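# Move all red foam blocks onto the desk

## Task

Carry each red foam block found in the room onto the desk and leave it resting there by itself, not held by the robot. Every other object must stay on whatever shelf, table or counter it started on. At the end the coffee table must be standing upright, and the robot must not have fallen or be left leaning; either of those means failure.

## Robot and tools

ROBOT. TidyBot++: a mobile base 0.54 m long, 0.50 m wide and 0.38 m high on four powered casters, carrying one seven-joint arm with a two-finger gripper. The shoulder sits 0.12 m ahead of the base centre, 0.68 m off the floor. Segment lengths: upper arm 0.42 m, forearm 0.31 m, hand 0.31 m (wrist to hand point). Cameras: base_camera (fixed, 644x364) and wrist_camera (fisheye, 644x476, looks along the hand). At the start the arm is folded with the hand pointing down; the wrist pokes up to 0.08 m beyond the base front and the elbow reaches up to 1.15 m high.

FRAMES. Base frame: origin on the floor below the base centre, x forward, y left, z up. hand_pose is in this frame and is the midpoint between the finger pads; its z axis runs out along the fingers and the fingers close along its y axis. Odometry frame = base frame at scene start; heading is positive to the left, -3.142 to 3.142. base_tilt is in degrees, positive when leaning forward or right. Odometry counts wheel turns, so slip reads as travel, and drift of a few cm and several degrees builds over about thirty moves.

execute_actions(actions, cameras). actions is a list with zero or one action; an empty list just reports state and images. An action may hold "base", "joints", optional "speeds"; these motions begin together. base takes exactly one relative offset from the current base position: translate_m (metres, forward positive, -2 to 2), strafe_m (metres, left positive, -2 to 2) or rotate_rad (radians, counter-clockwise from above positive, -6.3 to 6.3). A base move lasting over 8.667 s at its top speed is refused. joints is a set of absolute targets by name: joint_1_rad (any angle, turns whole arm about vertical, positive = clockwise from above, opposite to rotate_rad), joint_2_rad shoulder -2.249 to 2.249, joint_3_rad any angle (upper-arm roll), joint_4_rad elbow -2.579 to 2.579, joint_5_rad any angle (forearm roll), joint_6_rad wrist -2.099 to 2.099, joint_7_rad any angle (hand roll; hand down, positive is counter-clockwise from above, at 1.57 fingers open toward left/right), gripper_pos 0 (open, ~85 mm gap) to 1 (closed; gap ≈ 85 x (1 - gripper_pos) mm). Any-angle joints take the short way, so turn in steps below half a turn. Tolerances: ±0.039 for joints 1-4, ±0.056 for 5-7, ±0.03 gripper. speeds caps top speed for this action only: translate_m/strafe_m 0.05 to 0.5 m/s, rotate_rad 0.1 to 1.57 rad/s (top = default). cameras: list of "base_camera", "wrist_camera" or "all"; omitted/null = all, [] = none. Unknown keys or out-of-range values refuse the whole call. No action exceeds 15 s. Omitted joints or base may keep pushing toward older targets.

ARM GEOMETRY. With joint_1_rad 0, joint_3_rad 3.14, joint_5_rad 0 the arm lies in the base x-z plane. Angles from vertical (forward positive): upper = j2, forearm = j2 - j4, hand = j2 - j4 - j6. Hand reach ahead of the shoulder = sum of length x sin(angle); height above it = sum of length x cos(angle). A downward hand rises to about 0.94 m only near the base, lower farther out. Closed fingertips stick 20 mm past the hand point.

wait(seconds 0 to 10): no new command; returns state and images. zoom_image(camera, region [x0,y0,x1,y1] pixels, max 504x504) magnifies the latest image of that camera. finished_scene(scene 1 or 2) ends that scene permanently and reports success plus the next task; only call it once blocks rest on the desk unaided.

RESULTS. base_status/joint_status: "done" (for the base, wheels turned enough, even if slipping), "off_target" (stopped away, may still push), "contact_stop"/"time_out" (target dropped, holds in place), "not_followed" after "joint command not followed" with a "cause:" (self-collision check withheld arm targets; gripper still obeys; withheld targets may retry later), "limit_stop_at_motor_heat". A blocked base can report "done" while short. on_its_own lists uncommanded motion. motor_effort: percent of max, bracket = peak during the action, noisy and offset. Gripper at 1 "done" means empty; "off_target" means something is held. "ARM HIT" = arm struck base or itself. If a call reports a stop, later calls in that reply are skipped.

ACCURACY. Friction leaves joints slightly off while showing "all done"; repeating a target does nothing. Correct by sending last command + (wanted - read). hand_pose may be 1-2 cm wrong; trust images. Held loads make the arm sag; never command a loaded joint to its read angle.

AVOID. Arm snagging on things ≈0.8 m+ while driving (tipping); sideways force on a raised hand; driving the arm into objects (torque fault: limits 104.5 N m joints 1-4, 51.3 N m joints 5-7, arm freezes 10 s); holding loads long (MOTOR HOT at 60 °C, fault at 75 °C); bumping the coffee table over; dropping or slamming blocks; fingers near the floor. Loose objects may get nudged occasionally.

Each tool is called after ">>>" as a command line: name --argument value for each argument, lists and objects as JSON in quotes; but a table of rows of numbers goes row by row, as --pt "numbers of a row", without its own name.

## Session

>>> execute_actions --actions '[]'

Scene clock: 0.00 s.
base_odometry: x=+0.000 y=+0.000 heading=+0.000 (m, m, rad; odometry frame)
base_tilt: forward=-0.6 right=-0.2 (deg)
base_status: not commanded
joint_positions: joint_1_rad=-0.021 joint_2_rad=-0.391 joint_3_rad=+3.092 joint_4_rad=-2.517 joint_5_rad=+0.058 joint_6_rad=-0.858 joint_7_rad=+1.627 gripper_pos=+0.000
joint_status: not commanded
motor_effort: joint_1_rad=+1 joint_2_rad=+1 joint_3_rad=+1 joint_4_rad=+12 joint_5_rad=+0 joint_6_rad=-1 joint_7_rad=+1 (%)
hand_pose: x=+0.2750 y=-0.0036 z=+0.5980 quat_wxyz=(+0.032, +0.993, +0.079, +0.079) (m; base frame)
pictures: base_camera, wrist_camera
Images, in order (width x height): base_camera 644x364, wrist_camera 644x476.

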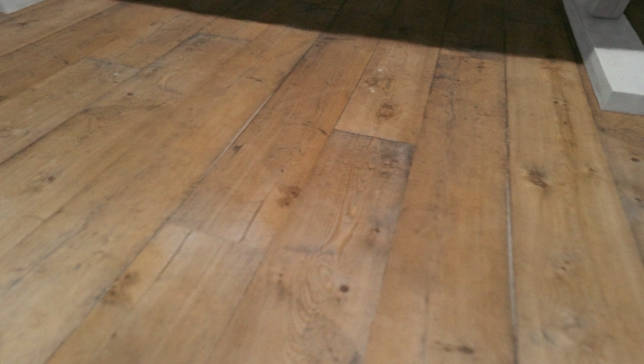

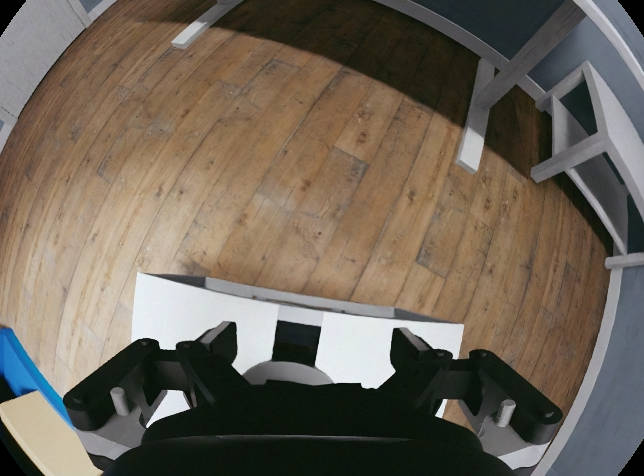

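>>> execute_actions --actions '[{"joints":{"joint_2_rad":-0.6,"joint_4_rad":-1.6,"joint_6_rad":-1.0,"joint_7_rad":1.57}}]' --cameras '["wrist_camera"]'

>>> execute_actions --actions '[{"joints":{"joint_1_rad":-2.0}}]' --cameras '["wrist_camera"]'

>>> execute_actions --actions '[{"joints":{"joint_1_rad":-4.0}}]' --cameras '["wrist_camera"]'

Scene clock: 4.30 s.
base_odometry: x=+0.000 y=+0.000 heading=+0.000 (m, m, rad; odometry frame)
base_tilt: forward=-0.6 right=-0.2 (deg)
base_status: not commanded
joint_positions: joint_1_rad=-0.021 joint_2_rad=-0.592 joint_3_rad=+3.092 joint_4_rad=-1.619 joint_5_rad=+0.058 joint_6_rad=-0.959 joint_7_rad=+1.590 gripper_pos=+0.000
joint_status: all done
motor_effort: joint_1_rad=+1(1) joint_2_rad=+1(4) joint_3_rad=+1(2) joint_4_rad=+22(23) joint_5_rad=+0(0) joint_6_rad=+7(8) joint_7_rad=+1(1) (%)
hand_pose: x=+0.4370 y=+0.0167 z=+1.0683 quat_wxyz=(+0.029, +0.836, +0.042, +0.547) (m; base frame)
pictures: wrist_camera
camera_calibration (this result's frames):
wrist_camera: T_world_to_cam=[[0.0223761, -0.989362, 0.143746, -0.154316], [-0.384602, -0.141235, -0.912214, 1.2067], [0.922811, -0.0348732, -0.383671, 0.136813], [0, 0, 0, 1]] pos_world=[0.341302, 0.022526, 1.17545]
Images, in order (width x height): wrist_camera 644x476.

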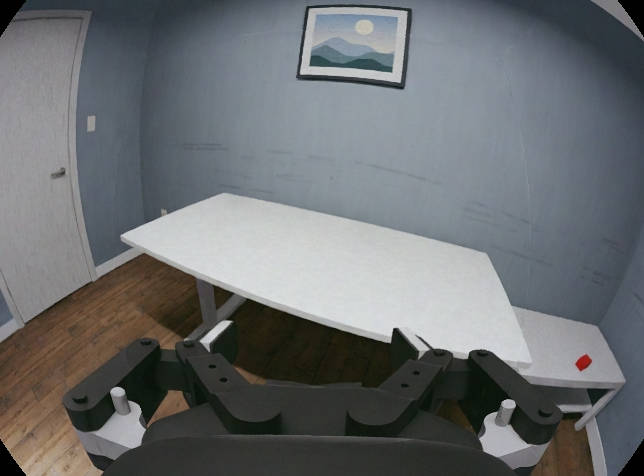

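Scene clock: 7.40 s.
base_odometry: x=+0.000 y=+0.000 heading=+0.000 (m, m, rad; odometry frame)
base_tilt: forward=-0.6 right=-0.2 (deg)
base_status: not commanded
joint_positions: joint_1_rad=-1.983 joint_2_rad=-0.592 joint_3_rad=+3.092 joint_4_rad=-1.619 joint_5_rad=+0.058 joint_6_rad=-0.959 joint_7_rad=+1.590 gripper_pos=+0.000
joint_status: all done
motor_effort: joint_1_rad=+1(1) joint_2_rad=+1(2) joint_3_rad=+2(2) joint_4_rad=+21(22) joint_5_rad=-1(0) joint_6_rad=+8(7) joint_7_rad=+1(1) (%)
hand_pose: x=-0.0176 y=+0.2877 z=+1.0683 quat_wxyz=(-0.438, +0.430, +0.718, +0.328) (m; base frame)
pictures: wrist_camera
camera_calibration (this result's frames):
wrist_camera: T_world_to_cam=[[0.90614, 0.397803, 0.143746, -0.259484], [0.277173, -0.301734, -0.912212, 1.12795], [-0.319508, 0.866435, -0.383674, 0.284652], [0, 0, 0, 1]] pos_world=[0.0134394, 0.196933, 1.17545]
Images, in order (width x height): wrist_camera 644x476.

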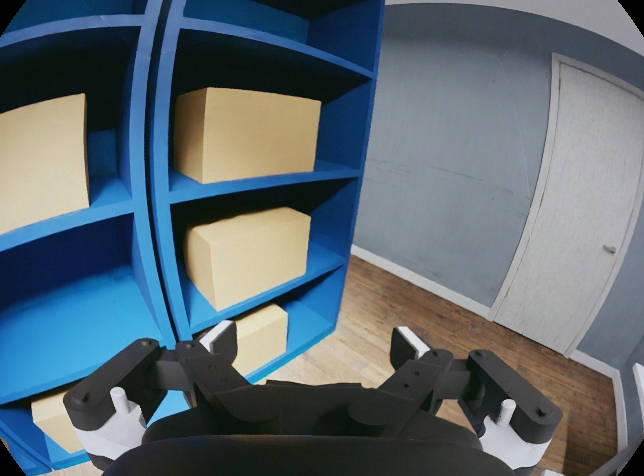

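Scene clock: 10.50 s.
base_odometry: x=+0.000 y=+0.000 heading=+0.000 (m, m, rad; odometry frame)
base_tilt: forward=-0.6 right=-0.2 (deg)
base_status: not commanded
joint_positions: joint_1_rad=-3.983 joint_2_rad=-0.592 joint_3_rad=+3.092 joint_4_rad=-1.619 joint_5_rad=+0.058 joint_6_rad=-0.959 joint_7_rad=+1.590 gripper_pos=+0.000
joint_status: all done
motor_effort: joint_1_rad=+1(1) joint_2_rad=+2(2) joint_3_rad=+1(2) joint_4_rad=+22(22) joint_5_rad=+0(0) joint_6_rad=+8(7) joint_7_rad=+1(1) (%)
hand_pose: x=-0.0857 y=-0.2440 z=+1.0683 quat_wxyz=(-0.513, -0.372, +0.750, -0.191) (m; base frame)
pictures: wrist_camera
camera_calibration (this result's frames):
wrist_camera: T_world_to_cam=[[-0.738855, 0.658354, 0.143746, -0.0637294], [0.158995, 0.37761, -0.912212, 1.14202], [-0.654838, -0.651138, -0.383674, 0.324557], [0, 0, 0, 1]] pos_world=[-0.0161294, -0.177949, 1.17545]
Images, in order (width x height): wrist_camera 644x476.

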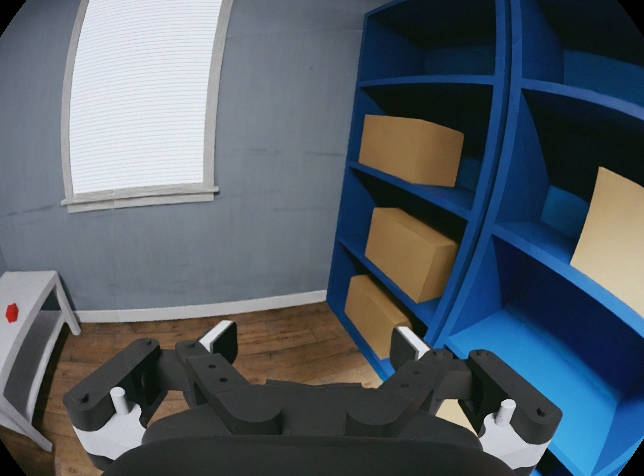

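>>> execute_actions --actions '[{"base":{"rotate_rad":-1.1},"joints":{"joint_1_rad":-6.283}}]' --cameras '[]'

>>> execute_actions --actions '[{"base":{"translate_m":0.6},"joints":{"joint_2_rad":-0.3,"joint_4_rad":-2.2,"joint_6_rad":-0.3}}]'

Scene clock: 17.43 s.
base_odometry: x=+0.000 y=+0.000 heading=-1.099 (m, m, rad; odometry frame)
base_tilt: forward=-0.6 right=-0.2 (deg)
base_status: done
joint_positions: joint_1_rad=-6.266 joint_2_rad=-0.595 joint_3_rad=+3.092 joint_4_rad=-1.619 joint_5_rad=+0.058 joint_6_rad=-0.960 joint_7_rad=+1.590 gripper_pos=+0.000
joint_status: all done
motor_effort: joint_1_rad=+1(0) joint_2_rad=+2(4) joint_3_rad=+2(2) joint_4_rad=+21(22) joint_5_rad=+0(0) joint_6_rad=+8(7) joint_7_rad=+2(1) (%)
hand_pose: x=+0.4363 y=+0.0045 z=+1.0689 quat_wxyz=(-0.040, -0.836, -0.026, -0.547) (m; base frame)
pictures: none
No camera images: the call's "cameras" was empty. Leave "cameras" out to get every camera's image.

Scene clock: 20.00 s.
base_odometry: x=+0.272 y=-0.535 heading=-1.100 (m, m, rad; odometry frame)
base_tilt: forward=-0.5 right=-0.2 (deg)
base_status: done
joint_positions: joint_1_rad=-6.266 joint_2_rad=-0.297 joint_3_rad=+3.092 joint_4_rad=-2.178 joint_5_rad=+0.058 joint_6_rad=-0.337 joint_7_rad=+1.590 gripper_pos=+0.000
joint_status: all done
motor_effort: joint_1_rad=+1(1) joint_2_rad=-10(13) joint_3_rad=+1(2) joint_4_rad=+23(25) joint_5_rad=-1(0) joint_6_rad=+6(8) joint_7_rad=+1(1) (%)
hand_pose: x=+0.5432 y=+0.0096 z=+0.8005 quat_wxyz=(-0.025, -0.894, -0.045, -0.445) (m; base frame)
pictures: base_camera, wrist_camera
camera_calibration (this result's frames):
wrist_camera: T_world_to_cam=[[0.054104, -0.989157, 0.136532, -0.136669], [-0.585491, -0.142187, -0.798112, 1.02004], [0.808872, -0.0367574, -0.586835, 0.160335], [0, 0, 0, 1]] pos_world=[0.474929, 0.0157436, 0.926858]
Images, in order (width x height): base_camera 644x364, wrist_camera 644x476.

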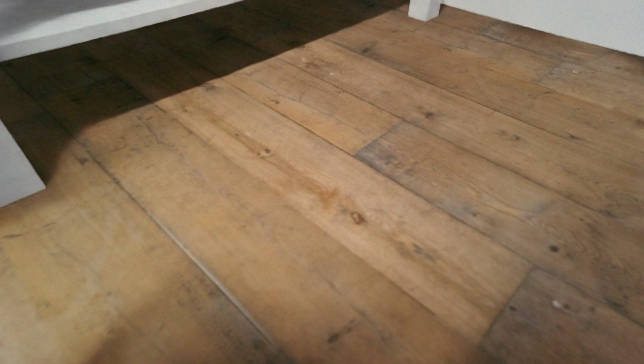

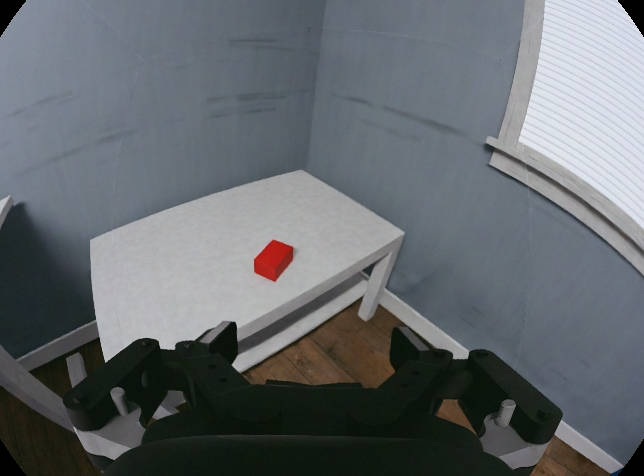

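>>> execute_actions --actions '[{"base":{"translate_m":0.2},"joints":{"joint_1_rad":-6.43,"joint_2_rad":0.6,"joint_3_rad":3.17,"joint_5_rad":-0.04,"joint_4_rad":-1.25,"joint_6_rad":-0.95}}]'

Scene clock: 25.53 s.
base_odometry: x=+0.363 y=-0.713 heading=-1.101 (m, m, rad; odometry frame)
base_tilt: forward=-0.6 right=-0.2 (deg)
base_status: done
joint_positions: joint_1_rad=-6.411 joint_2_rad=+0.596 joint_3_rad=+3.147 joint_4_rad=-1.274 joint_5_rad=-0.010 joint_6_rad=-0.910 joint_7_rad=+1.590 gripper_pos=+0.000
joint_status: all done
motor_effort: joint_1_rad=+1(1) joint_2_rad=-42(44) joint_3_rad=+1(1) joint_4_rad=+20(25) joint_5_rad=-1(1) joint_6_rad=+2(7) joint_7_rad=+1(1) (%)
hand_pose: x=+0.7605 y=+0.0831 z=+0.6459 quat_wxyz=(+0.012, -0.981, -0.068, -0.179) (m; base frame)
pictures: base_camera, wrist_camera
camera_calibration (this result's frames):
wrist_camera: T_world_to_cam=[[0.160922, -0.98588, 0.0463089, -0.0778677], [-0.915537, -0.166636, -0.366092, 1.00827], [0.36864, 0.0165147, -0.929426, 0.448228], [0, 0, 0, 1]] pos_world=[0.770408, 0.0838442, 0.789321]
Images, in order (width x height): base_camera 644x364, wrist_camera 644x476.

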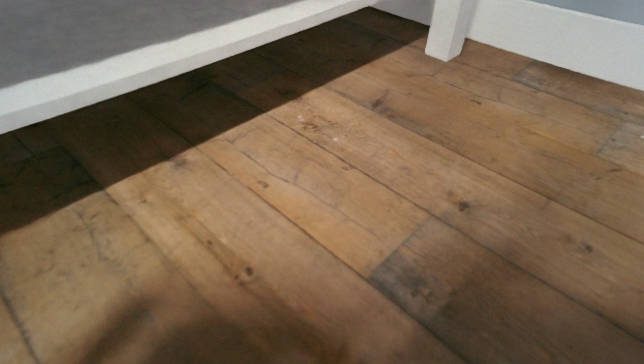

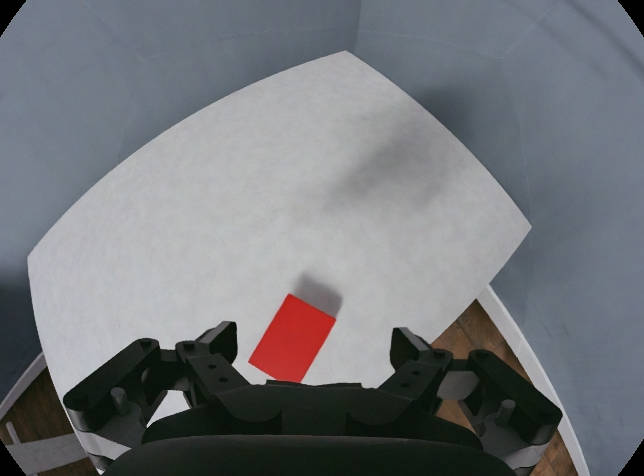

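>>> execute_actions --actions '[{"joints":{"joint_1_rad":-6.46,"joint_2_rad":0.76,"joint_4_rad":-1.3,"joint_6_rad":-0.75,"joint_7_rad":1.06}}]' --cameras '["wrist_camera"]'

Scene clock: 29.57 s.
base_odometry: x=+0.363 y=-0.713 heading=-1.101 (m, m, rad; odometry frame)
base_tilt: forward=-0.5 right=-0.2 (deg)
base_status: not commanded
joint_positions: joint_1_rad=-6.443 joint_2_rad=+0.765 joint_3_rad=+3.149 joint_4_rad=-1.286 joint_5_rad=-0.010 joint_6_rad=-0.788 joint_7_rad=+1.072 gripper_pos=+0.000
joint_status: all done
motor_effort: joint_1_rad=+1(1) joint_2_rad=-46(51) joint_3_rad=+1(0) joint_4_rad=+18(21) joint_5_rad=-1(1) joint_6_rad=+2(2) joint_7_rad=+1(1) (%)
hand_pose: x=+0.7740 y=+0.1050 z=+0.5434 quat_wxyz=(+0.050, -0.973, +0.172, -0.143) (m; base frame)
pictures: wrist_camera
camera_calibration (this result's frames):
wrist_camera: T_world_to_cam=[[-0.295215, -0.94983, -0.103296, 0.376932], [-0.907925, 0.312559, -0.279247, 0.883362], [0.297523, 0.0113468, -0.954647, 0.416869], [0, 0, 0, 1]] pos_world=[0.789274, 0.0771883, 0.683574]
Images, in order (width x height): wrist_camera 644x476.

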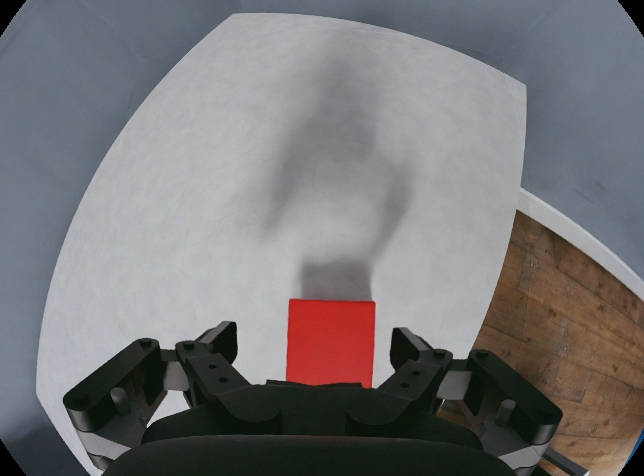

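>>> execute_actions --actions '[{"joints":{"joint_1_rad":-6.42,"joint_2_rad":0.84,"joint_4_rad":-1.34,"joint_6_rad":-0.65}}]' --cameras '["wrist_camera"]'

>>> execute_actions --actions '[{"joints":{"gripper_pos":1}}]' --cameras '["wrist_camera"]'

>>> execute_actions --actions '[{"joints":{"joint_2_rad":0.1,"joint_6_rad":-1.0}}]'

Scene clock: 32.27 s.
base_odometry: x=+0.363 y=-0.713 heading=-1.101 (m, m, rad; odometry frame)
base_tilt: forward=-0.6 right=-0.2 (deg)
base_status: not commanded
joint_positions: joint_1_rad=-6.434 joint_2_rad=+0.843 joint_3_rad=+3.151 joint_4_rad=-1.322 joint_5_rad=-0.011 joint_6_rad=-0.687 joint_7_rad=+1.072 gripper_pos=+0.000
joint_status: all done
motor_effort: joint_1_rad=+1(2) joint_2_rad=-47(50) joint_3_rad=+0(0) joint_4_rad=+18(18) joint_5_rad=-1(1) joint_6_rad=+3(2) joint_7_rad=+1(2) (%)
hand_pose: x=+0.7755 y=+0.0979 z=+0.4875 quat_wxyz=(+0.046, -0.974, +0.177, -0.137) (m; base frame)
pictures: wrist_camera
camera_calibration (this result's frames):
wrist_camera: T_world_to_cam=[[-0.306715, -0.947013, -0.0953542, 0.36961], [-0.908132, 0.321168, -0.268601, 0.865481], [0.284994, 0.00421007, -0.95852, 0.375519], [0, 0, 0, 1]] pos_world=[0.792316, 0.0704792, 0.627656]
Images, in order (width x height): wrist_camera 644x476.

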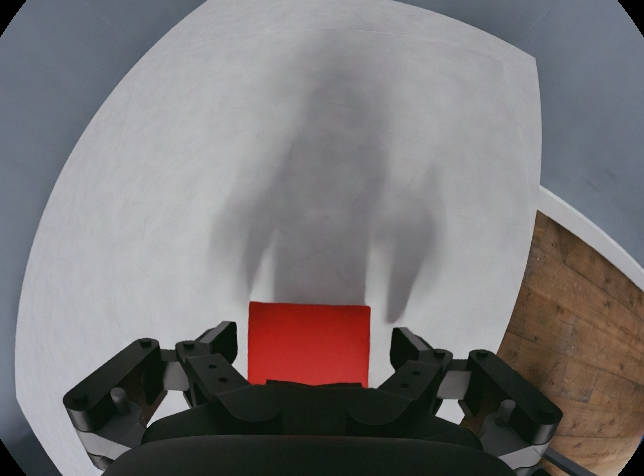

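Scene clock: 33.37 s.
base_odometry: x=+0.362 y=-0.713 heading=-1.101 (m, m, rad; odometry frame)
base_tilt: forward=-0.6 right=-0.2 (deg)
base_status: not commanded
joint_positions: joint_1_rad=-6.434 joint_2_rad=+0.839 joint_3_rad=+3.152 joint_4_rad=-1.322 joint_5_rad=-0.014 joint_6_rad=-0.685 joint_7_rad=+1.072 gripper_pos=+0.383
joint_status: gripper_pos off_target (ended at +0.383, target +1.000)
motor_effort: joint_1_rad=+1(5) joint_2_rad=-47(48) joint_3_rad=+0(4) joint_4_rad=+18(18) joint_5_rad=-1(1) joint_6_rad=+2(4) joint_7_rad=+2(1) (%)
hand_pose: x=+0.7768 y=+0.0977 z=+0.4905 quat_wxyz=(+0.048, -0.973, +0.179, -0.139) (m; base frame)
pictures: wrist_camera
camera_calibration (this result's frames):
wrist_camera: T_world_to_cam=[[-0.308928, -0.94589, -0.0992747, 0.373635], [-0.905696, 0.324439, -0.272863, 0.867433], [0.290307, 0.00561753, -0.956917, 0.372913], [0, 0, 0, 1]] pos_world=[0.792798, 0.0698942, 0.63063]
Images, in order (width x height): wrist_camera 644x476.

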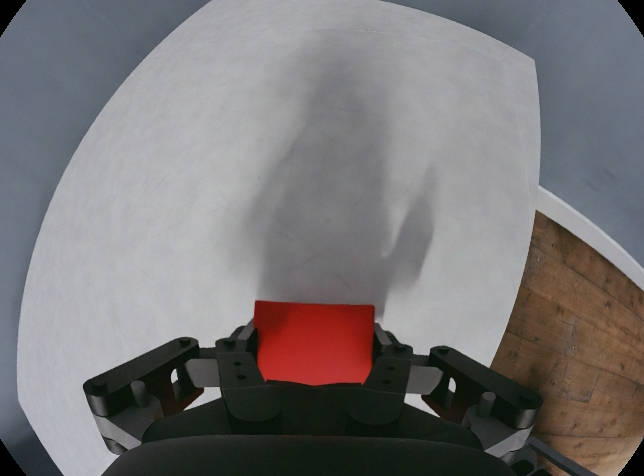

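Scene clock: 35.37 s.
base_odometry: x=+0.362 y=-0.713 heading=-1.101 (m, m, rad; odometry frame)
base_tilt: forward=-0.6 right=-0.2 (deg)
base_status: not commanded
joint_positions: joint_1_rad=-6.434 joint_2_rad=+0.101 joint_3_rad=+3.152 joint_4_rad=-1.324 joint_5_rad=-0.014 joint_6_rad=-0.962 joint_7_rad=+1.072 gripper_pos=+0.383
joint_status: all done
motor_effort: joint_1_rad=+1(1) joint_2_rad=-26(51) joint_3_rad=+1(0) joint_4_rad=+23(23) joint_5_rad=-1(1) joint_6_rad=+6(5) joint_7_rad=+2(2) (%)
hand_pose: x=+0.6796 y=+0.0842 z=+0.9195 quat_wxyz=(+0.122, -0.914, +0.167, -0.348) (m; base frame)
pictures: base_camera, wrist_camera
camera_calibration (this result's frames):
wrist_camera: T_world_to_cam=[[-0.216824, -0.932193, -0.289832, 0.484925], [-0.70064, 0.35534, -0.618738, 1.07687], [0.679773, 0.0689104, -0.730178, 0.333241], [0, 0, 0, 1]] pos_world=[0.633112, 0.046425, 1.05017]
Images, in order (width x height): base_camera 644x364, wrist_camera 644x476.

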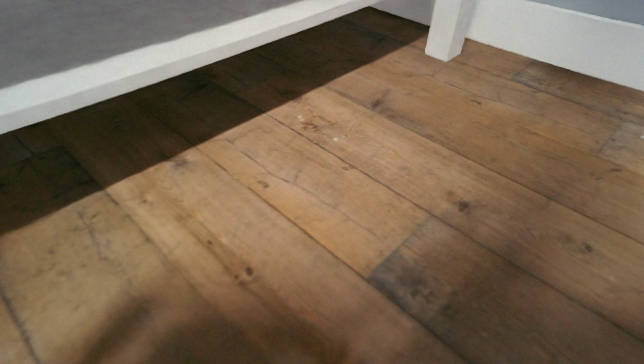

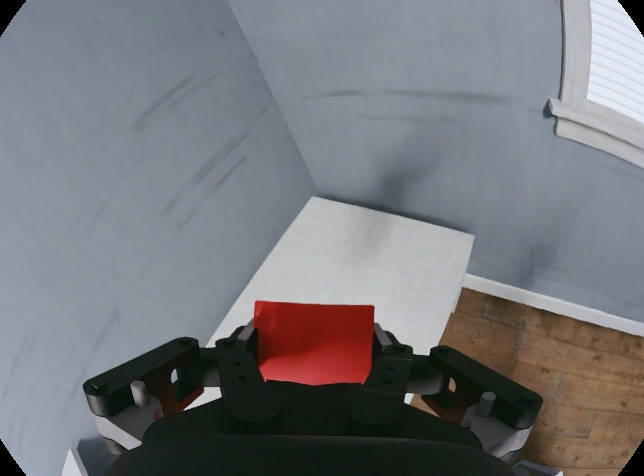

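>>> execute_actions --actions '[{"base":{"translate_m":-0.15},"joints":{"joint_1_rad":-7.83,"joint_2_rad":0.2,"joint_4_rad":-1.1,"joint_6_rad":-1.3}}]'

Scene clock: 40.70 s.
base_odometry: x=+0.294 y=-0.580 heading=-1.101 (m, m, rad; odometry frame)
base_tilt: forward=-0.6 right=-0.2 (deg)
base_status: done
joint_positions: joint_1_rad=-7.817 joint_2_rad=+0.188 joint_3_rad=+3.158 joint_4_rad=-1.127 joint_5_rad=-0.014 joint_6_rad=-1.261 joint_7_rad=+1.072 gripper_pos=+0.383
joint_status: all done
motor_effort: joint_1_rad=+0(1) joint_2_rad=-29(30) joint_3_rad=+0(1) joint_4_rad=+22(24) joint_5_rad=-1(2) joint_6_rad=+4(6) joint_7_rad=+2(2) (%)
hand_pose: x=+0.1423 y=+0.5494 z=+0.9124 quat_wxyz=(+0.239, -0.838, -0.468, -0.145) (m; base frame)
pictures: base_camera, wrist_camera
camera_calibration (this result's frames):
wrist_camera: T_world_to_cam=[[0.872632, -0.437062, -0.217923, 0.307273], [-0.485229, -0.725306, -0.488349, 0.974833], [0.0553777, 0.531892, -0.845, 0.600457], [0, 0, 0, 1]] pos_world=[0.171629, 0.521971, 1.05041]
Images, in order (width x height): base_camera 644x364, wrist_camera 644x476.

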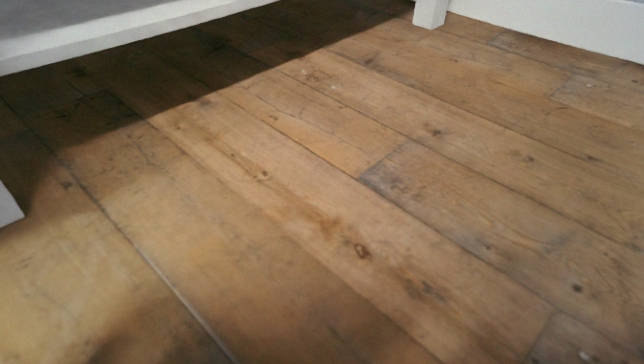

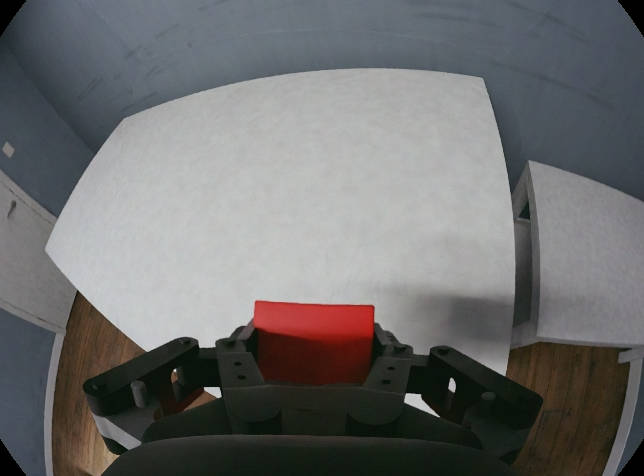

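>>> execute_actions --actions '[{"joints":{"joint_2_rad":0.6,"joint_4_rad":-0.71,"joint_6_rad":-1.55}}]' --cameras '["wrist_camera"]'

Scene clock: 44.27 s.
base_odometry: x=+0.294 y=-0.580 heading=-1.101 (m, m, rad; odometry frame)
base_tilt: forward=-0.7 right=-0.2 (deg)
base_status: not commanded
joint_positions: joint_1_rad=-7.817 joint_2_rad=+0.607 joint_3_rad=+3.158 joint_4_rad=-0.735 joint_5_rad=-0.014 joint_6_rad=-1.510 joint_7_rad=+1.072 gripper_pos=+0.383
joint_status: all done
motor_effort: joint_1_rad=+0(1) joint_2_rad=-43(46) joint_3_rad=+0(0) joint_4_rad=+20(21) joint_5_rad=-1(1) joint_6_rad=+2(4) joint_7_rad=+2(1) (%)
hand_pose: x=+0.1446 y=+0.6346 z=+0.8001 quat_wxyz=(+0.123, -0.863, -0.485, -0.075) (m; base frame)
pictures: wrist_camera
camera_calibration (this result's frames):
wrist_camera: T_world_to_cam=[[0.873429, -0.477285, -0.096547, 0.246395], [-0.484676, -0.832941, -0.267017, 0.874057], [0.0470255, 0.280015, -0.958843, 0.71234], [0, 0, 0, 1]] pos_world=[0.174928, 0.646172, 0.940199]
Images, in order (width x height): wrist_camera 644x476.

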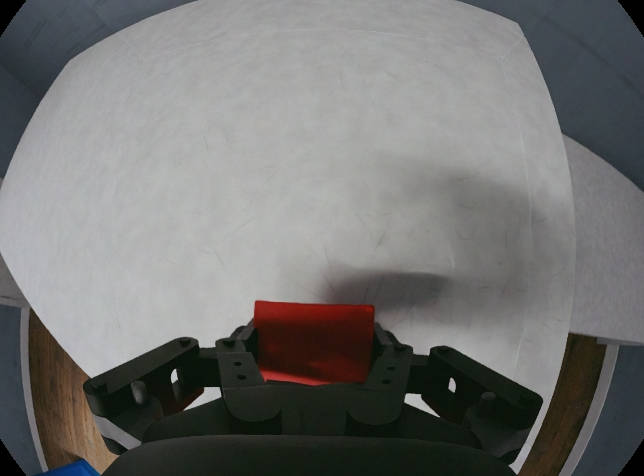

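>>> execute_actions --actions '[{"joints":{"joint_2_rad":0.655,"joint_6_rad":-1.44}}]' --cameras '["wrist_camera"]'

Scene clock: 46.23 s.
base_odometry: x=+0.294 y=-0.580 heading=-1.101 (m, m, rad; odometry frame)
base_tilt: forward=-0.6 right=-0.2 (deg)
base_status: not commanded
joint_positions: joint_1_rad=-7.817 joint_2_rad=+0.655 joint_3_rad=+3.158 joint_4_rad=-0.732 joint_5_rad=-0.014 joint_6_rad=-1.477 joint_7_rad=+1.072 gripper_pos=+0.383
joint_status: all done
motor_effort: joint_1_rad=+1(1) joint_2_rad=-45(47) joint_3_rad=+0(0) joint_4_rad=+21(21) joint_5_rad=-1(2) joint_6_rad=+2(3) joint_7_rad=+1(1) (%)
hand_pose: x=+0.1453 y=+0.6502 z=+0.7732 quat_wxyz=(+0.118, -0.863, -0.485, -0.072) (m; base frame)
pictures: wrist_camera
camera_calibration (this result's frames):
wrist_camera: T_world_to_cam=[[0.873382, -0.478499, -0.0907882, 0.246983], [-0.484763, -0.836082, -0.256849, 0.874399], [0.0469955, 0.268338, -0.962178, 0.692291], [0, 0, 0, 1]] pos_world=[0.175631, 0.663482, 0.913118]
Images, in order (width x height): wrist_camera 644x476.

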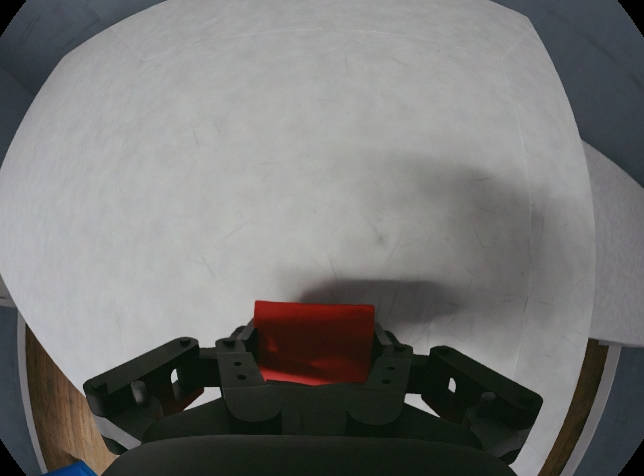

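>>> execute_actions --actions '[{"joints":{"joint_2_rad":0.695}}]' --cameras '["wrist_camera"]'

Scene clock: 47.90 s.
base_odometry: x=+0.294 y=-0.580 heading=-1.101 (m, m, rad; odometry frame)
base_tilt: forward=-0.6 right=-0.2 (deg)
base_status: not commanded
joint_positions: joint_1_rad=-7.817 joint_2_rad=+0.679 joint_3_rad=+3.158 joint_4_rad=-0.726 joint_5_rad=-0.014 joint_6_rad=-1.477 joint_7_rad=+1.072 gripper_pos=+0.383
joint_status: all done
motor_effort: joint_1_rad=+1(2) joint_2_rad=-39(49) joint_3_rad=+1(0) joint_4_rad=+18(21) joint_5_rad=-1(1) joint_6_rad=+2(5) joint_7_rad=+1(0) (%)
hand_pose: x=+0.1454 y=+0.6538 z=+0.7600 quat_wxyz=(+0.110, -0.864, -0.486, -0.067) (m; base frame)
pictures: wrist_camera
camera_calibration (this result's frames):
wrist_camera: T_world_to_cam=[[0.873362, -0.479961, -0.082924, 0.242406], [-0.484871, -0.840558, -0.241584, 0.865356], [0.0462484, 0.251198, -0.96683, 0.693424], [0, 0, 0, 1]] pos_world=[0.175808, 0.669541, 0.89958]
Images, in order (width x height): wrist_camera 644x476.

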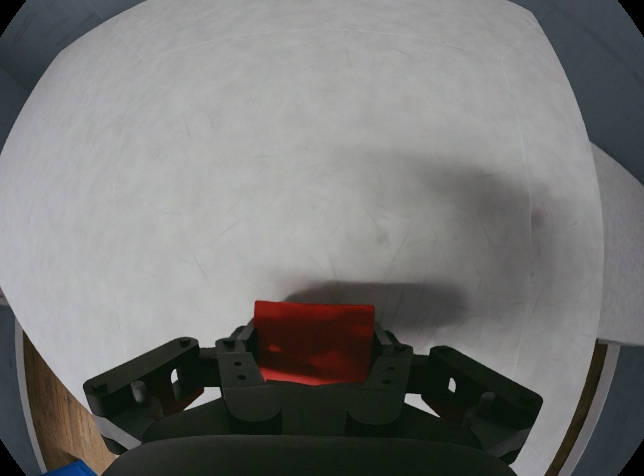

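Contact. Release, then search more.

>>> execute_actions --actions '[{"joints":{"gripper_pos":0}}]' --cameras '[]'

>>> execute_actions --actions '[{"joints":{"joint_2_rad":-0.3}}]' --cameras '["wrist_camera"]'

>>> execute_actions --actions '[{"base":{"translate_m":-0.5},"joints":{"joint_4_rad":-2.5,"joint_6_rad":0.4,"joint_7_rad":1.57,"joint_1_rad":-7.0}}]'

>>> execute_actions --actions '[{"joints":{"joint_1_rad":-9.4}}]' --cameras '["wrist_camera"]'

Scene clock: 51.00 s.
base_odometry: x=+0.294 y=-0.580 heading=-1.101 (m, m, rad; odometry frame)
base_tilt: forward=-0.6 right=-0.2 (deg)
base_status: not commanded
joint_positions: joint_1_rad=-7.817 joint_2_rad=+0.689 joint_3_rad=+3.158 joint_4_rad=-0.722 joint_5_rad=-0.014 joint_6_rad=-1.477 joint_7_rad=+1.072 gripper_pos=+0.000
joint_status: all done
motor_effort: joint_1_rad=+1(1) joint_2_rad=-45(46) joint_3_rad=+0(0) joint_4_rad=+20(21) joint_5_rad=-1(0) joint_6_rad=+1(2) joint_7_rad=+2(1) (%)
hand_pose: x=+0.1454 y=+0.6556 z=+0.7554 quat_wxyz=(+0.108, -0.865, -0.486, -0.066) (m; base frame)
pictures: none
No camera images: the call's "cameras" was empty. Leave "cameras" out to get every camera's image.

Scene clock: 53.27 s.
base_odometry: x=+0.294 y=-0.580 heading=-1.101 (m, m, rad; odometry frame)
base_tilt: forward=-0.7 right=-0.2 (deg)
base_status: not commanded
joint_positions: joint_1_rad=-7.817 joint_2_rad=-0.303 joint_3_rad=+3.158 joint_4_rad=-0.721 joint_5_rad=-0.014 joint_6_rad=-1.477 joint_7_rad=+1.072 gripper_pos=+0.000
joint_status: all done
motor_effort: joint_1_rad=+1(1) joint_2_rad=-1(49) joint_3_rad=+1(1) joint_4_rad=+13(21) joint_5_rad=-1(1) joint_6_rad=+8(8) joint_7_rad=+2(2) (%)
hand_pose: x=+0.1321 y=+0.2969 z=+1.2719 quat_wxyz=(+0.498, -0.708, -0.398, -0.305) (m; base frame)
pictures: wrist_camera
camera_calibration (this result's frames):
wrist_camera: T_world_to_cam=[[0.883427, -0.209781, -0.418985, 0.471014], [-0.462997, -0.253321, -0.849389, 1.27841], [0.0720477, 0.944362, -0.320919, 0.247919], [0, 0, 0, 1]] pos_world=[0.15793, 0.188532, 1.36277]
Images, in order (width x height): wrist_camera 644x476.

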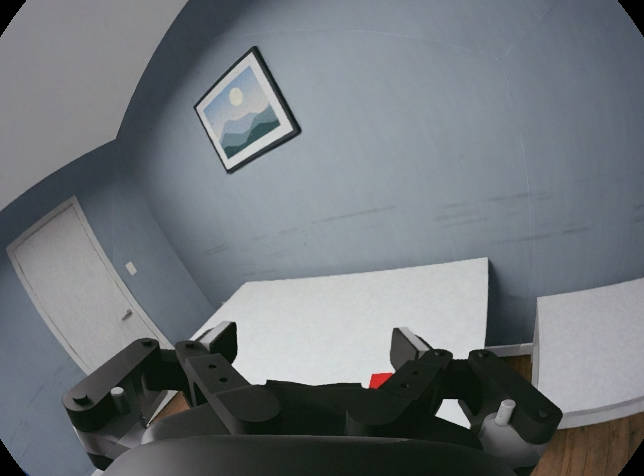

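Scene clock: 56.23 s.
base_odometry: x=+0.068 y=-0.134 heading=-1.101 (m, m, rad; odometry frame)
base_tilt: forward=-0.7 right=-0.2 (deg)
base_status: done
joint_positions: joint_1_rad=-7.019 joint_2_rad=-0.303 joint_3_rad=+3.159 joint_4_rad=-2.479 joint_5_rad=-0.015 joint_6_rad=+0.360 joint_7_rad=+1.551 gripper_pos=+0.000
joint_status: all done
motor_effort: joint_1_rad=+1(1) joint_2_rad=-9(12) joint_3_rad=+1(4) joint_4_rad=+21(25) joint_5_rad=-1(2) joint_6_rad=+8(9) joint_7_rad=+1(2) (%)
hand_pose: x=+0.4469 y=+0.2859 z=+0.8287 quat_wxyz=(+0.226, -0.744, -0.262, -0.572) (m; base frame)
pictures: base_camera, wrist_camera
camera_calibration (this result's frames):
wrist_camera: T_world_to_cam=[[0.630216, -0.776368, 0.00897039, -0.0745438], [-0.172988, -0.151668, -0.973176, 0.988899], [0.756903, 0.61176, -0.229886, -0.192988], [0, 0, 0, 1]] pos_world=[0.364119, 0.210173, 0.918676]
Images, in order (width x height): base_camera 644x364, wrist_camera 644x476.

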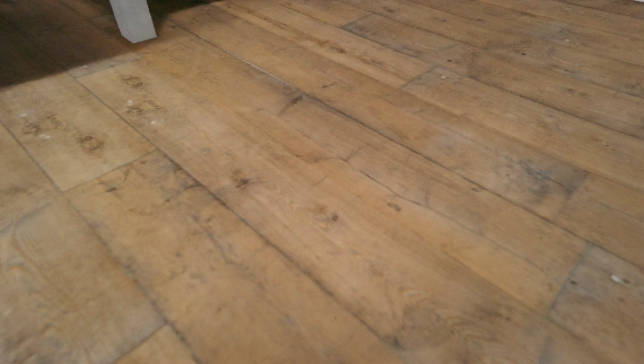

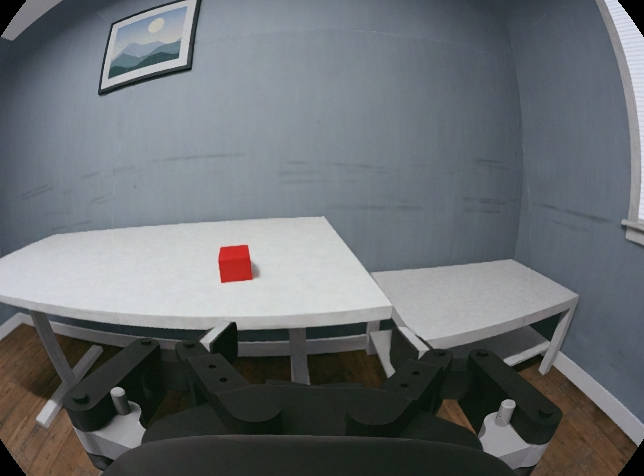

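Scene clock: 59.63 s.
base_odometry: x=+0.068 y=-0.134 heading=-1.101 (m, m, rad; odometry frame)
base_tilt: forward=-0.6 right=-0.2 (deg)
base_status: not commanded
joint_positions: joint_1_rad=-9.383 joint_2_rad=-0.303 joint_3_rad=+3.159 joint_4_rad=-2.479 joint_5_rad=-0.015 joint_6_rad=+0.360 joint_7_rad=+1.551 gripper_pos=+0.000
joint_status: all done
motor_effort: joint_1_rad=+1(1) joint_2_rad=-9(9) joint_3_rad=+1(2) joint_4_rad=+21(22) joint_5_rad=-1(1) joint_6_rad=+8(8) joint_7_rad=+1(1) (%)
hand_pose: x=-0.3152 y=+0.0264 z=+0.8288 quat_wxyz=(+0.615, -0.040, -0.787, -0.007) (m; base frame)
pictures: wrist_camera
camera_calibration (this result's frames):
wrist_camera: T_world_to_cam=[[0.0957692, 0.995363, 0.008968, -0.0109421], [0.229599, -0.0133227, -0.973194, 0.940997], [-0.968562, 0.0952611, -0.22981, 0.012272], [0, 0, 0, 1]] pos_world=[-0.203118, 0.0222589, 0.918691]
Images, in order (width x height): wrist_camera 644x476.

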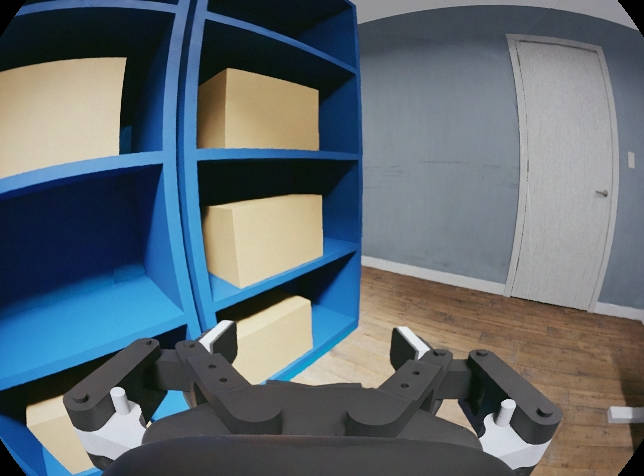

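>>> execute_actions --actions '[{"base":{"rotate_rad":-0.92}}]' --cameras '[]'

>>> execute_actions --actions '[{"base":{"translate_m":-1.1},"joints":{"joint_1_rad":-10.4,"joint_6_rad":0.1}}]'

Scene clock: 62.97 s.
base_odometry: x=+0.068 y=-0.134 heading=-2.020 (m, m, rad; odometry frame)
base_tilt: forward=-0.7 right=-0.2 (deg)
base_status: done
joint_positions: joint_1_rad=-9.384 joint_2_rad=-0.303 joint_3_rad=+3.159 joint_4_rad=-2.479 joint_5_rad=-0.015 joint_6_rad=+0.360 joint_7_rad=+1.551 gripper_pos=+0.000
joint_status: not commanded
motor_effort: joint_1_rad=+1(2) joint_2_rad=-9(9) joint_3_rad=+1(1) joint_4_rad=+22(21) joint_5_rad=-1(0) joint_6_rad=+9(9) joint_7_rad=+1(2) (%)
hand_pose: x=-0.3153 y=+0.0260 z=+0.8289 quat_wxyz=(+0.615, -0.039, -0.787, -0.007) (m; base frame)
pictures: none
No camera images: the call's "cameras" was empty. Leave "cameras" out to get every camera's image.

Scene clock: 66.53 s.
base_odometry: x=+0.547 y=+0.857 heading=-2.021 (m, m, rad; odometry frame)
base_tilt: forward=-0.6 right=-0.1 (deg)
base_status: done
joint_positions: joint_1_rad=-10.383 joint_2_rad=-0.303 joint_3_rad=+3.159 joint_4_rad=-2.480 joint_5_rad=-0.015 joint_6_rad=+0.140 joint_7_rad=+1.551 gripper_pos=+0.000
joint_status: all done
motor_effort: joint_1_rad=+1(0) joint_2_rad=-8(10) joint_3_rad=+1(0) joint_4_rad=+21(22) joint_5_rad=-1(0) joint_6_rad=+7(9) joint_7_rad=+1(1) (%)
hand_pose: x=-0.1225 y=-0.3324 z=+0.7643 quat_wxyz=(+0.463, +0.371, -0.766, +0.247) (m; base frame)
pictures: base_camera, wrist_camera
camera_calibration (this result's frames):
wrist_camera: T_world_to_cam=[[-0.789775, 0.613221, 0.0147087, 0.0883769], [0.257735, 0.353509, -0.899224, 0.898081], [-0.556622, -0.706394, -0.437241, 0.160801], [0, 0, 0, 1]] pos_world=[-0.072163, -0.258085, 0.876585]
Images, in order (width x height): base_camera 644x364, wrist_camera 644x476.

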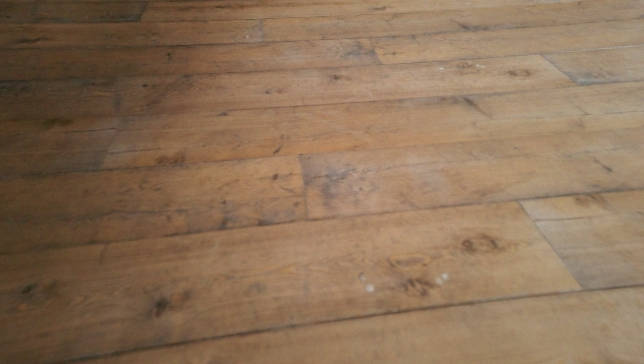

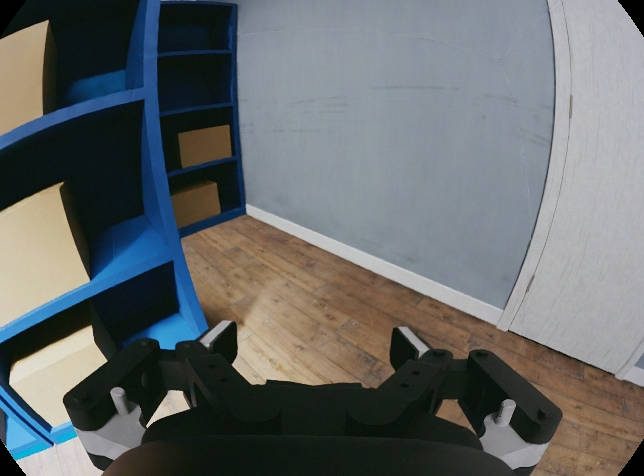

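>>> execute_actions --actions '[{"base":{"translate_m":-0.45},"joints":{"joint_1_rad":-11.3,"joint_6_rad":0.25}}]' --cameras '["wrist_camera"]'

>>> execute_actions --actions '[{"base":{"strafe_m":-1.6},"joints":{"joint_1_rad":-12.0}}]'

Scene clock: 74.03 s.
base_odometry: x=+0.743 y=+1.262 heading=-2.022 (m, m, rad; odometry frame)
base_tilt: forward=-0.6 right=-0.2 (deg)
base_status: done
joint_positions: joint_1_rad=-11.281 joint_2_rad=-0.303 joint_3_rad=+3.159 joint_4_rad=-2.480 joint_5_rad=-0.015 joint_6_rad=+0.210 joint_7_rad=+1.551 gripper_pos=+0.000
joint_status: all done
motor_effort: joint_1_rad=+1(0) joint_2_rad=-8(9) joint_3_rad=+1(0) joint_4_rad=+21(21) joint_5_rad=-1(1) joint_6_rad=+8(8) joint_7_rad=+1(1) (%)
hand_pose: x=+0.2304 y=-0.4049 z=+0.7840 quat_wxyz=(+0.327, +0.652, -0.518, +0.447) (m; base frame)
pictures: wrist_camera
camera_calibration (this result's frames):
wrist_camera: T_world_to_cam=[[-0.972314, -0.233315, 0.0130388, 0.111896], [-0.0989459, 0.360514, -0.927491, 0.95761], [0.211697, -0.903103, -0.373618, 0.00809438], [0, 0, 0, 1]] pos_world=[0.201836, -0.311814, 0.88974]
Images, in order (width x height): wrist_camera 644x476.

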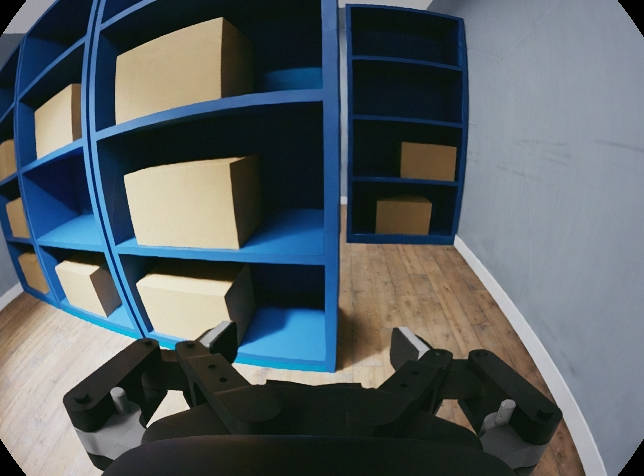

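Scene clock: 81.83 s.
base_odometry: x=-0.694 y=+1.957 heading=-2.024 (m, m, rad; odometry frame)
base_tilt: forward=-0.7 right=-0.3 (deg)
base_status: strafe_m time_out (by the wheels' count: -1.597 of -1.600)
joint_positions: joint_1_rad=-12.185 joint_2_rad=-0.331 joint_3_rad=+2.922 joint_4_rad=-2.499 joint_5_rad=-0.007 joint_6_rad=+0.217 joint_7_rad=+1.568 gripper_pos=+0.000
joint_status: joint_1_rad off_target (ended at -12.185, target -12.000)
motor_effort: joint_1_rad=+33(50) joint_2_rad=-2(23) joint_3_rad=+47(71) joint_4_rad=+17(32) joint_5_rad=-5(9) joint_6_rad=+7(12) joint_7_rad=+1(3) (%)
hand_pose: x=+0.5250 y=-0.0627 z=+0.7832 quat_wxyz=(+0.076, +0.828, -0.057, +0.553) (m; base frame)
pictures: base_camera, wrist_camera
camera_calibration (this result's frames):
wrist_camera: T_world_to_cam=[[-0.193659, -0.97471, 0.111518, -0.0542804], [-0.376311, -0.0311747, -0.925969, 0.982535], [0.906028, -0.221288, -0.360756, -0.077344], [0, 0, 0, 1]] pos_world=[0.429302, -0.0393928, 0.887948]
Images, in order (width x height): base_camera 644x364, wrist_camera 644x476.

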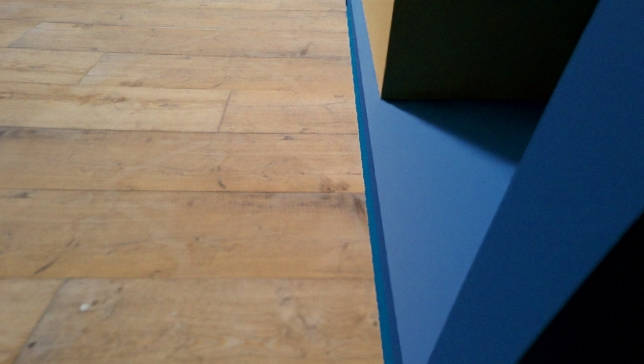

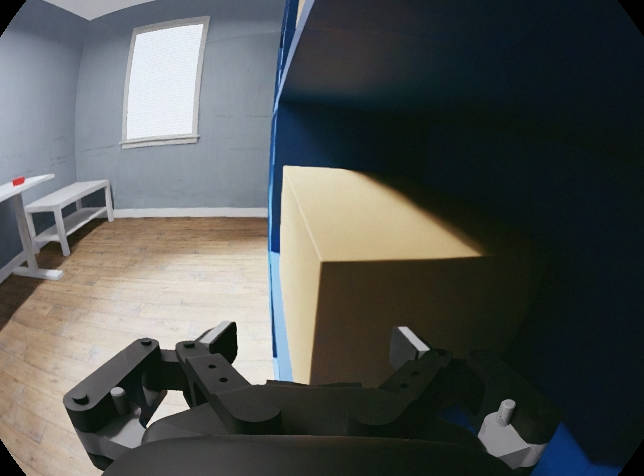

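>>> execute_actions --actions '[{"base":{"strafe_m":0.35},"joints":{"joint_1_rad":-12.566,"joint_3_rad":3.14}}]'

>>> execute_actions --actions '[{"base":{"translate_m":-0.15},"joints":{"joint_2_rad":-0.6,"joint_4_rad":-2.3,"joint_6_rad":-1.3}}]'

Scene clock: 85.60 s.
base_odometry: x=-0.380 y=+1.804 heading=-2.023 (m, m, rad; odometry frame)
base_tilt: forward=-0.6 right=-0.2 (deg)
base_status: done
joint_positions: joint_1_rad=-12.551 joint_2_rad=-0.299 joint_3_rad=+3.153 joint_4_rad=-2.494 joint_5_rad=-0.014 joint_6_rad=+0.221 joint_7_rad=+1.568 gripper_pos=+0.000
joint_status: all done
motor_effort: joint_1_rad=+1(33) joint_2_rad=-8(11) joint_3_rad=+1(48) joint_4_rad=+21(21) joint_5_rad=-1(5) joint_6_rad=+8(8) joint_7_rad=+1(2) (%)
hand_pose: x=+0.5366 y=-0.0109 z=+0.7786 quat_wxyz=(+0.003, +0.834, -0.020, +0.552) (m; base frame)
pictures: base_camera, wrist_camera
camera_calibration (this result's frames):
wrist_camera: T_world_to_cam=[[-0.0522364, -0.998124, 0.0319476, -0.0151968], [-0.378948, -0.00978676, -0.925366, 0.985457], [0.923943, -0.0604443, -0.377725, -0.0727161], [0, 0, 0, 1]] pos_world=[0.439828, -0.00991918, 0.884927]
Images, in order (width x height): base_camera 644x364, wrist_camera 644x476.

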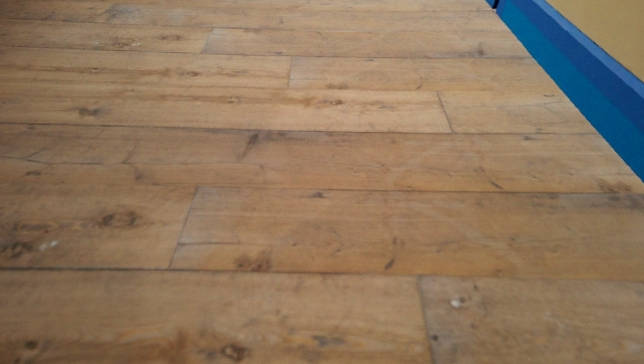

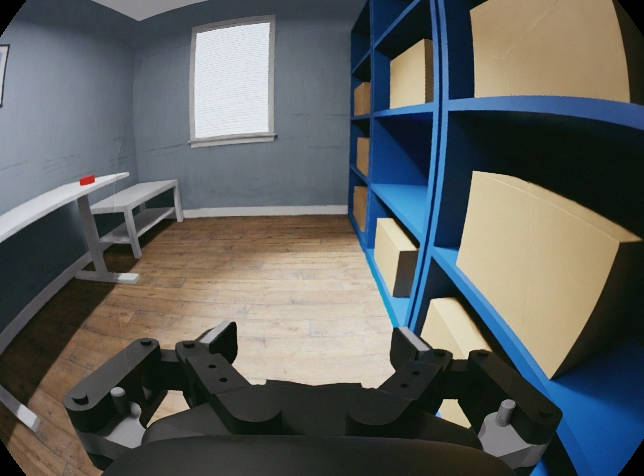

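Scene clock: 87.43 s.
base_odometry: x=-0.314 y=+1.939 heading=-2.023 (m, m, rad; odometry frame)
base_tilt: forward=-0.6 right=-0.2 (deg)
base_status: done
joint_positions: joint_1_rad=-12.551 joint_2_rad=-0.593 joint_3_rad=+3.153 joint_4_rad=-2.323 joint_5_rad=-0.014 joint_6_rad=-1.278 joint_7_rad=+1.568 gripper_pos=+0.000
joint_status: all done
motor_effort: joint_1_rad=+1(1) joint_2_rad=+4(12) joint_3_rad=+1(2) joint_4_rad=+19(22) joint_5_rad=-2(1) joint_6_rad=+0(7) joint_7_rad=+2(2) (%)
hand_pose: x=+0.2358 y=+0.0027 z=+0.6725 quat_wxyz=(-0.009, +0.998, -0.015, +0.067) (m; base frame)
pictures: base_camera, wrist_camera
camera_calibration (this result's frames):
wrist_camera: T_world_to_cam=[[0.0042032, -0.999815, 0.0187823, -0.0183683], [-0.989075, -0.00692429, -0.147252, 0.393977], [0.147355, -0.0179582, -0.988921, 0.760003], [0, 0, 0, 1]] pos_world=[0.27776, -0.00198865, 0.809942]
Images, in order (width x height): base_camera 644x364, wrist_camera 644x476.

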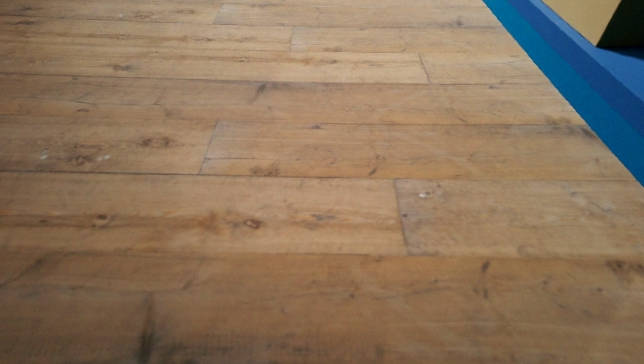

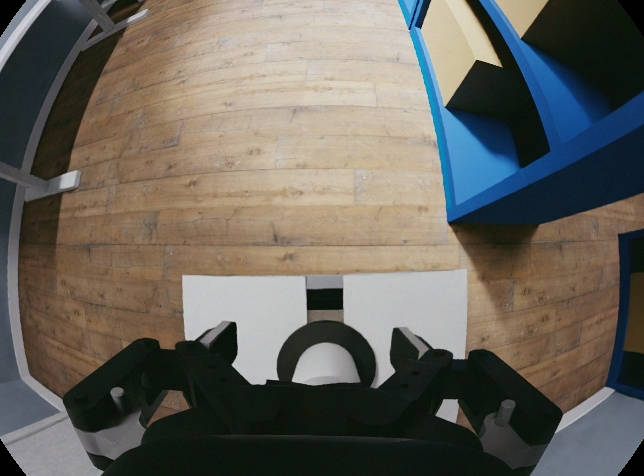

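>>> execute_actions --actions '[{"base":{"strafe_m":-1.15}}]'

Scene clock: 92.03 s.
base_odometry: x=-1.348 y=+2.442 heading=-2.024 (m, m, rad; odometry frame)
base_tilt: forward=-0.6 right=-0.2 (deg)
base_status: done
joint_positions: joint_1_rad=-12.551 joint_2_rad=-0.594 joint_3_rad=+3.153 joint_4_rad=-2.323 joint_5_rad=-0.014 joint_6_rad=-1.278 joint_7_rad=+1.568 gripper_pos=+0.000
joint_status: not commanded
motor_effort: joint_1_rad=+1(0) joint_2_rad=+4(4) joint_3_rad=+1(2) joint_4_rad=+19(20) joint_5_rad=-1(2) joint_6_rad=+0(1) joint_7_rad=+2(1) (%)
hand_pose: x=+0.2358 y=+0.0028 z=+0.6726 quat_wxyz=(-0.010, +0.998, -0.015, +0.067) (m; base frame)
pictures: base_camera, wrist_camera
camera_calibration (this result's frames):
wrist_camera: T_world_to_cam=[[0.00416861, -0.999819, 0.0185417, -0.0181225], [-0.98903, -0.00686001, -0.147553, 0.39423], [0.147654, -0.0177232, -0.98888, 0.759965], [0, 0, 0, 1]] pos_world=[0.277769, -0.00194577, 0.81002]
Images, in order (width x height): base_camera 644x364, wrist_camera 644x476.

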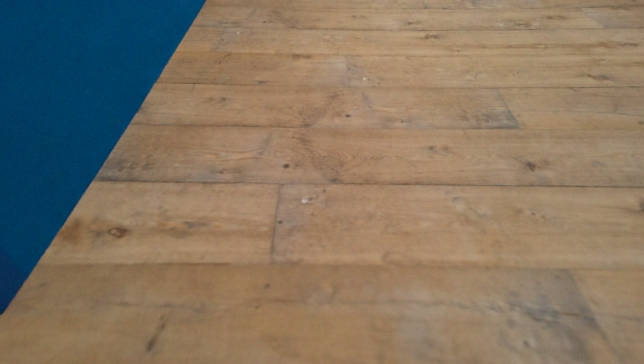

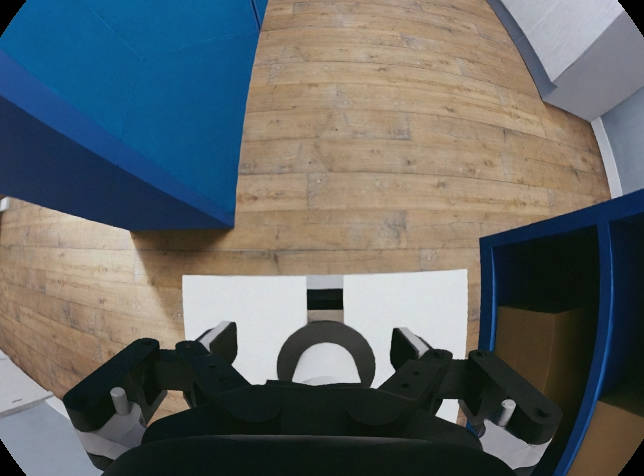

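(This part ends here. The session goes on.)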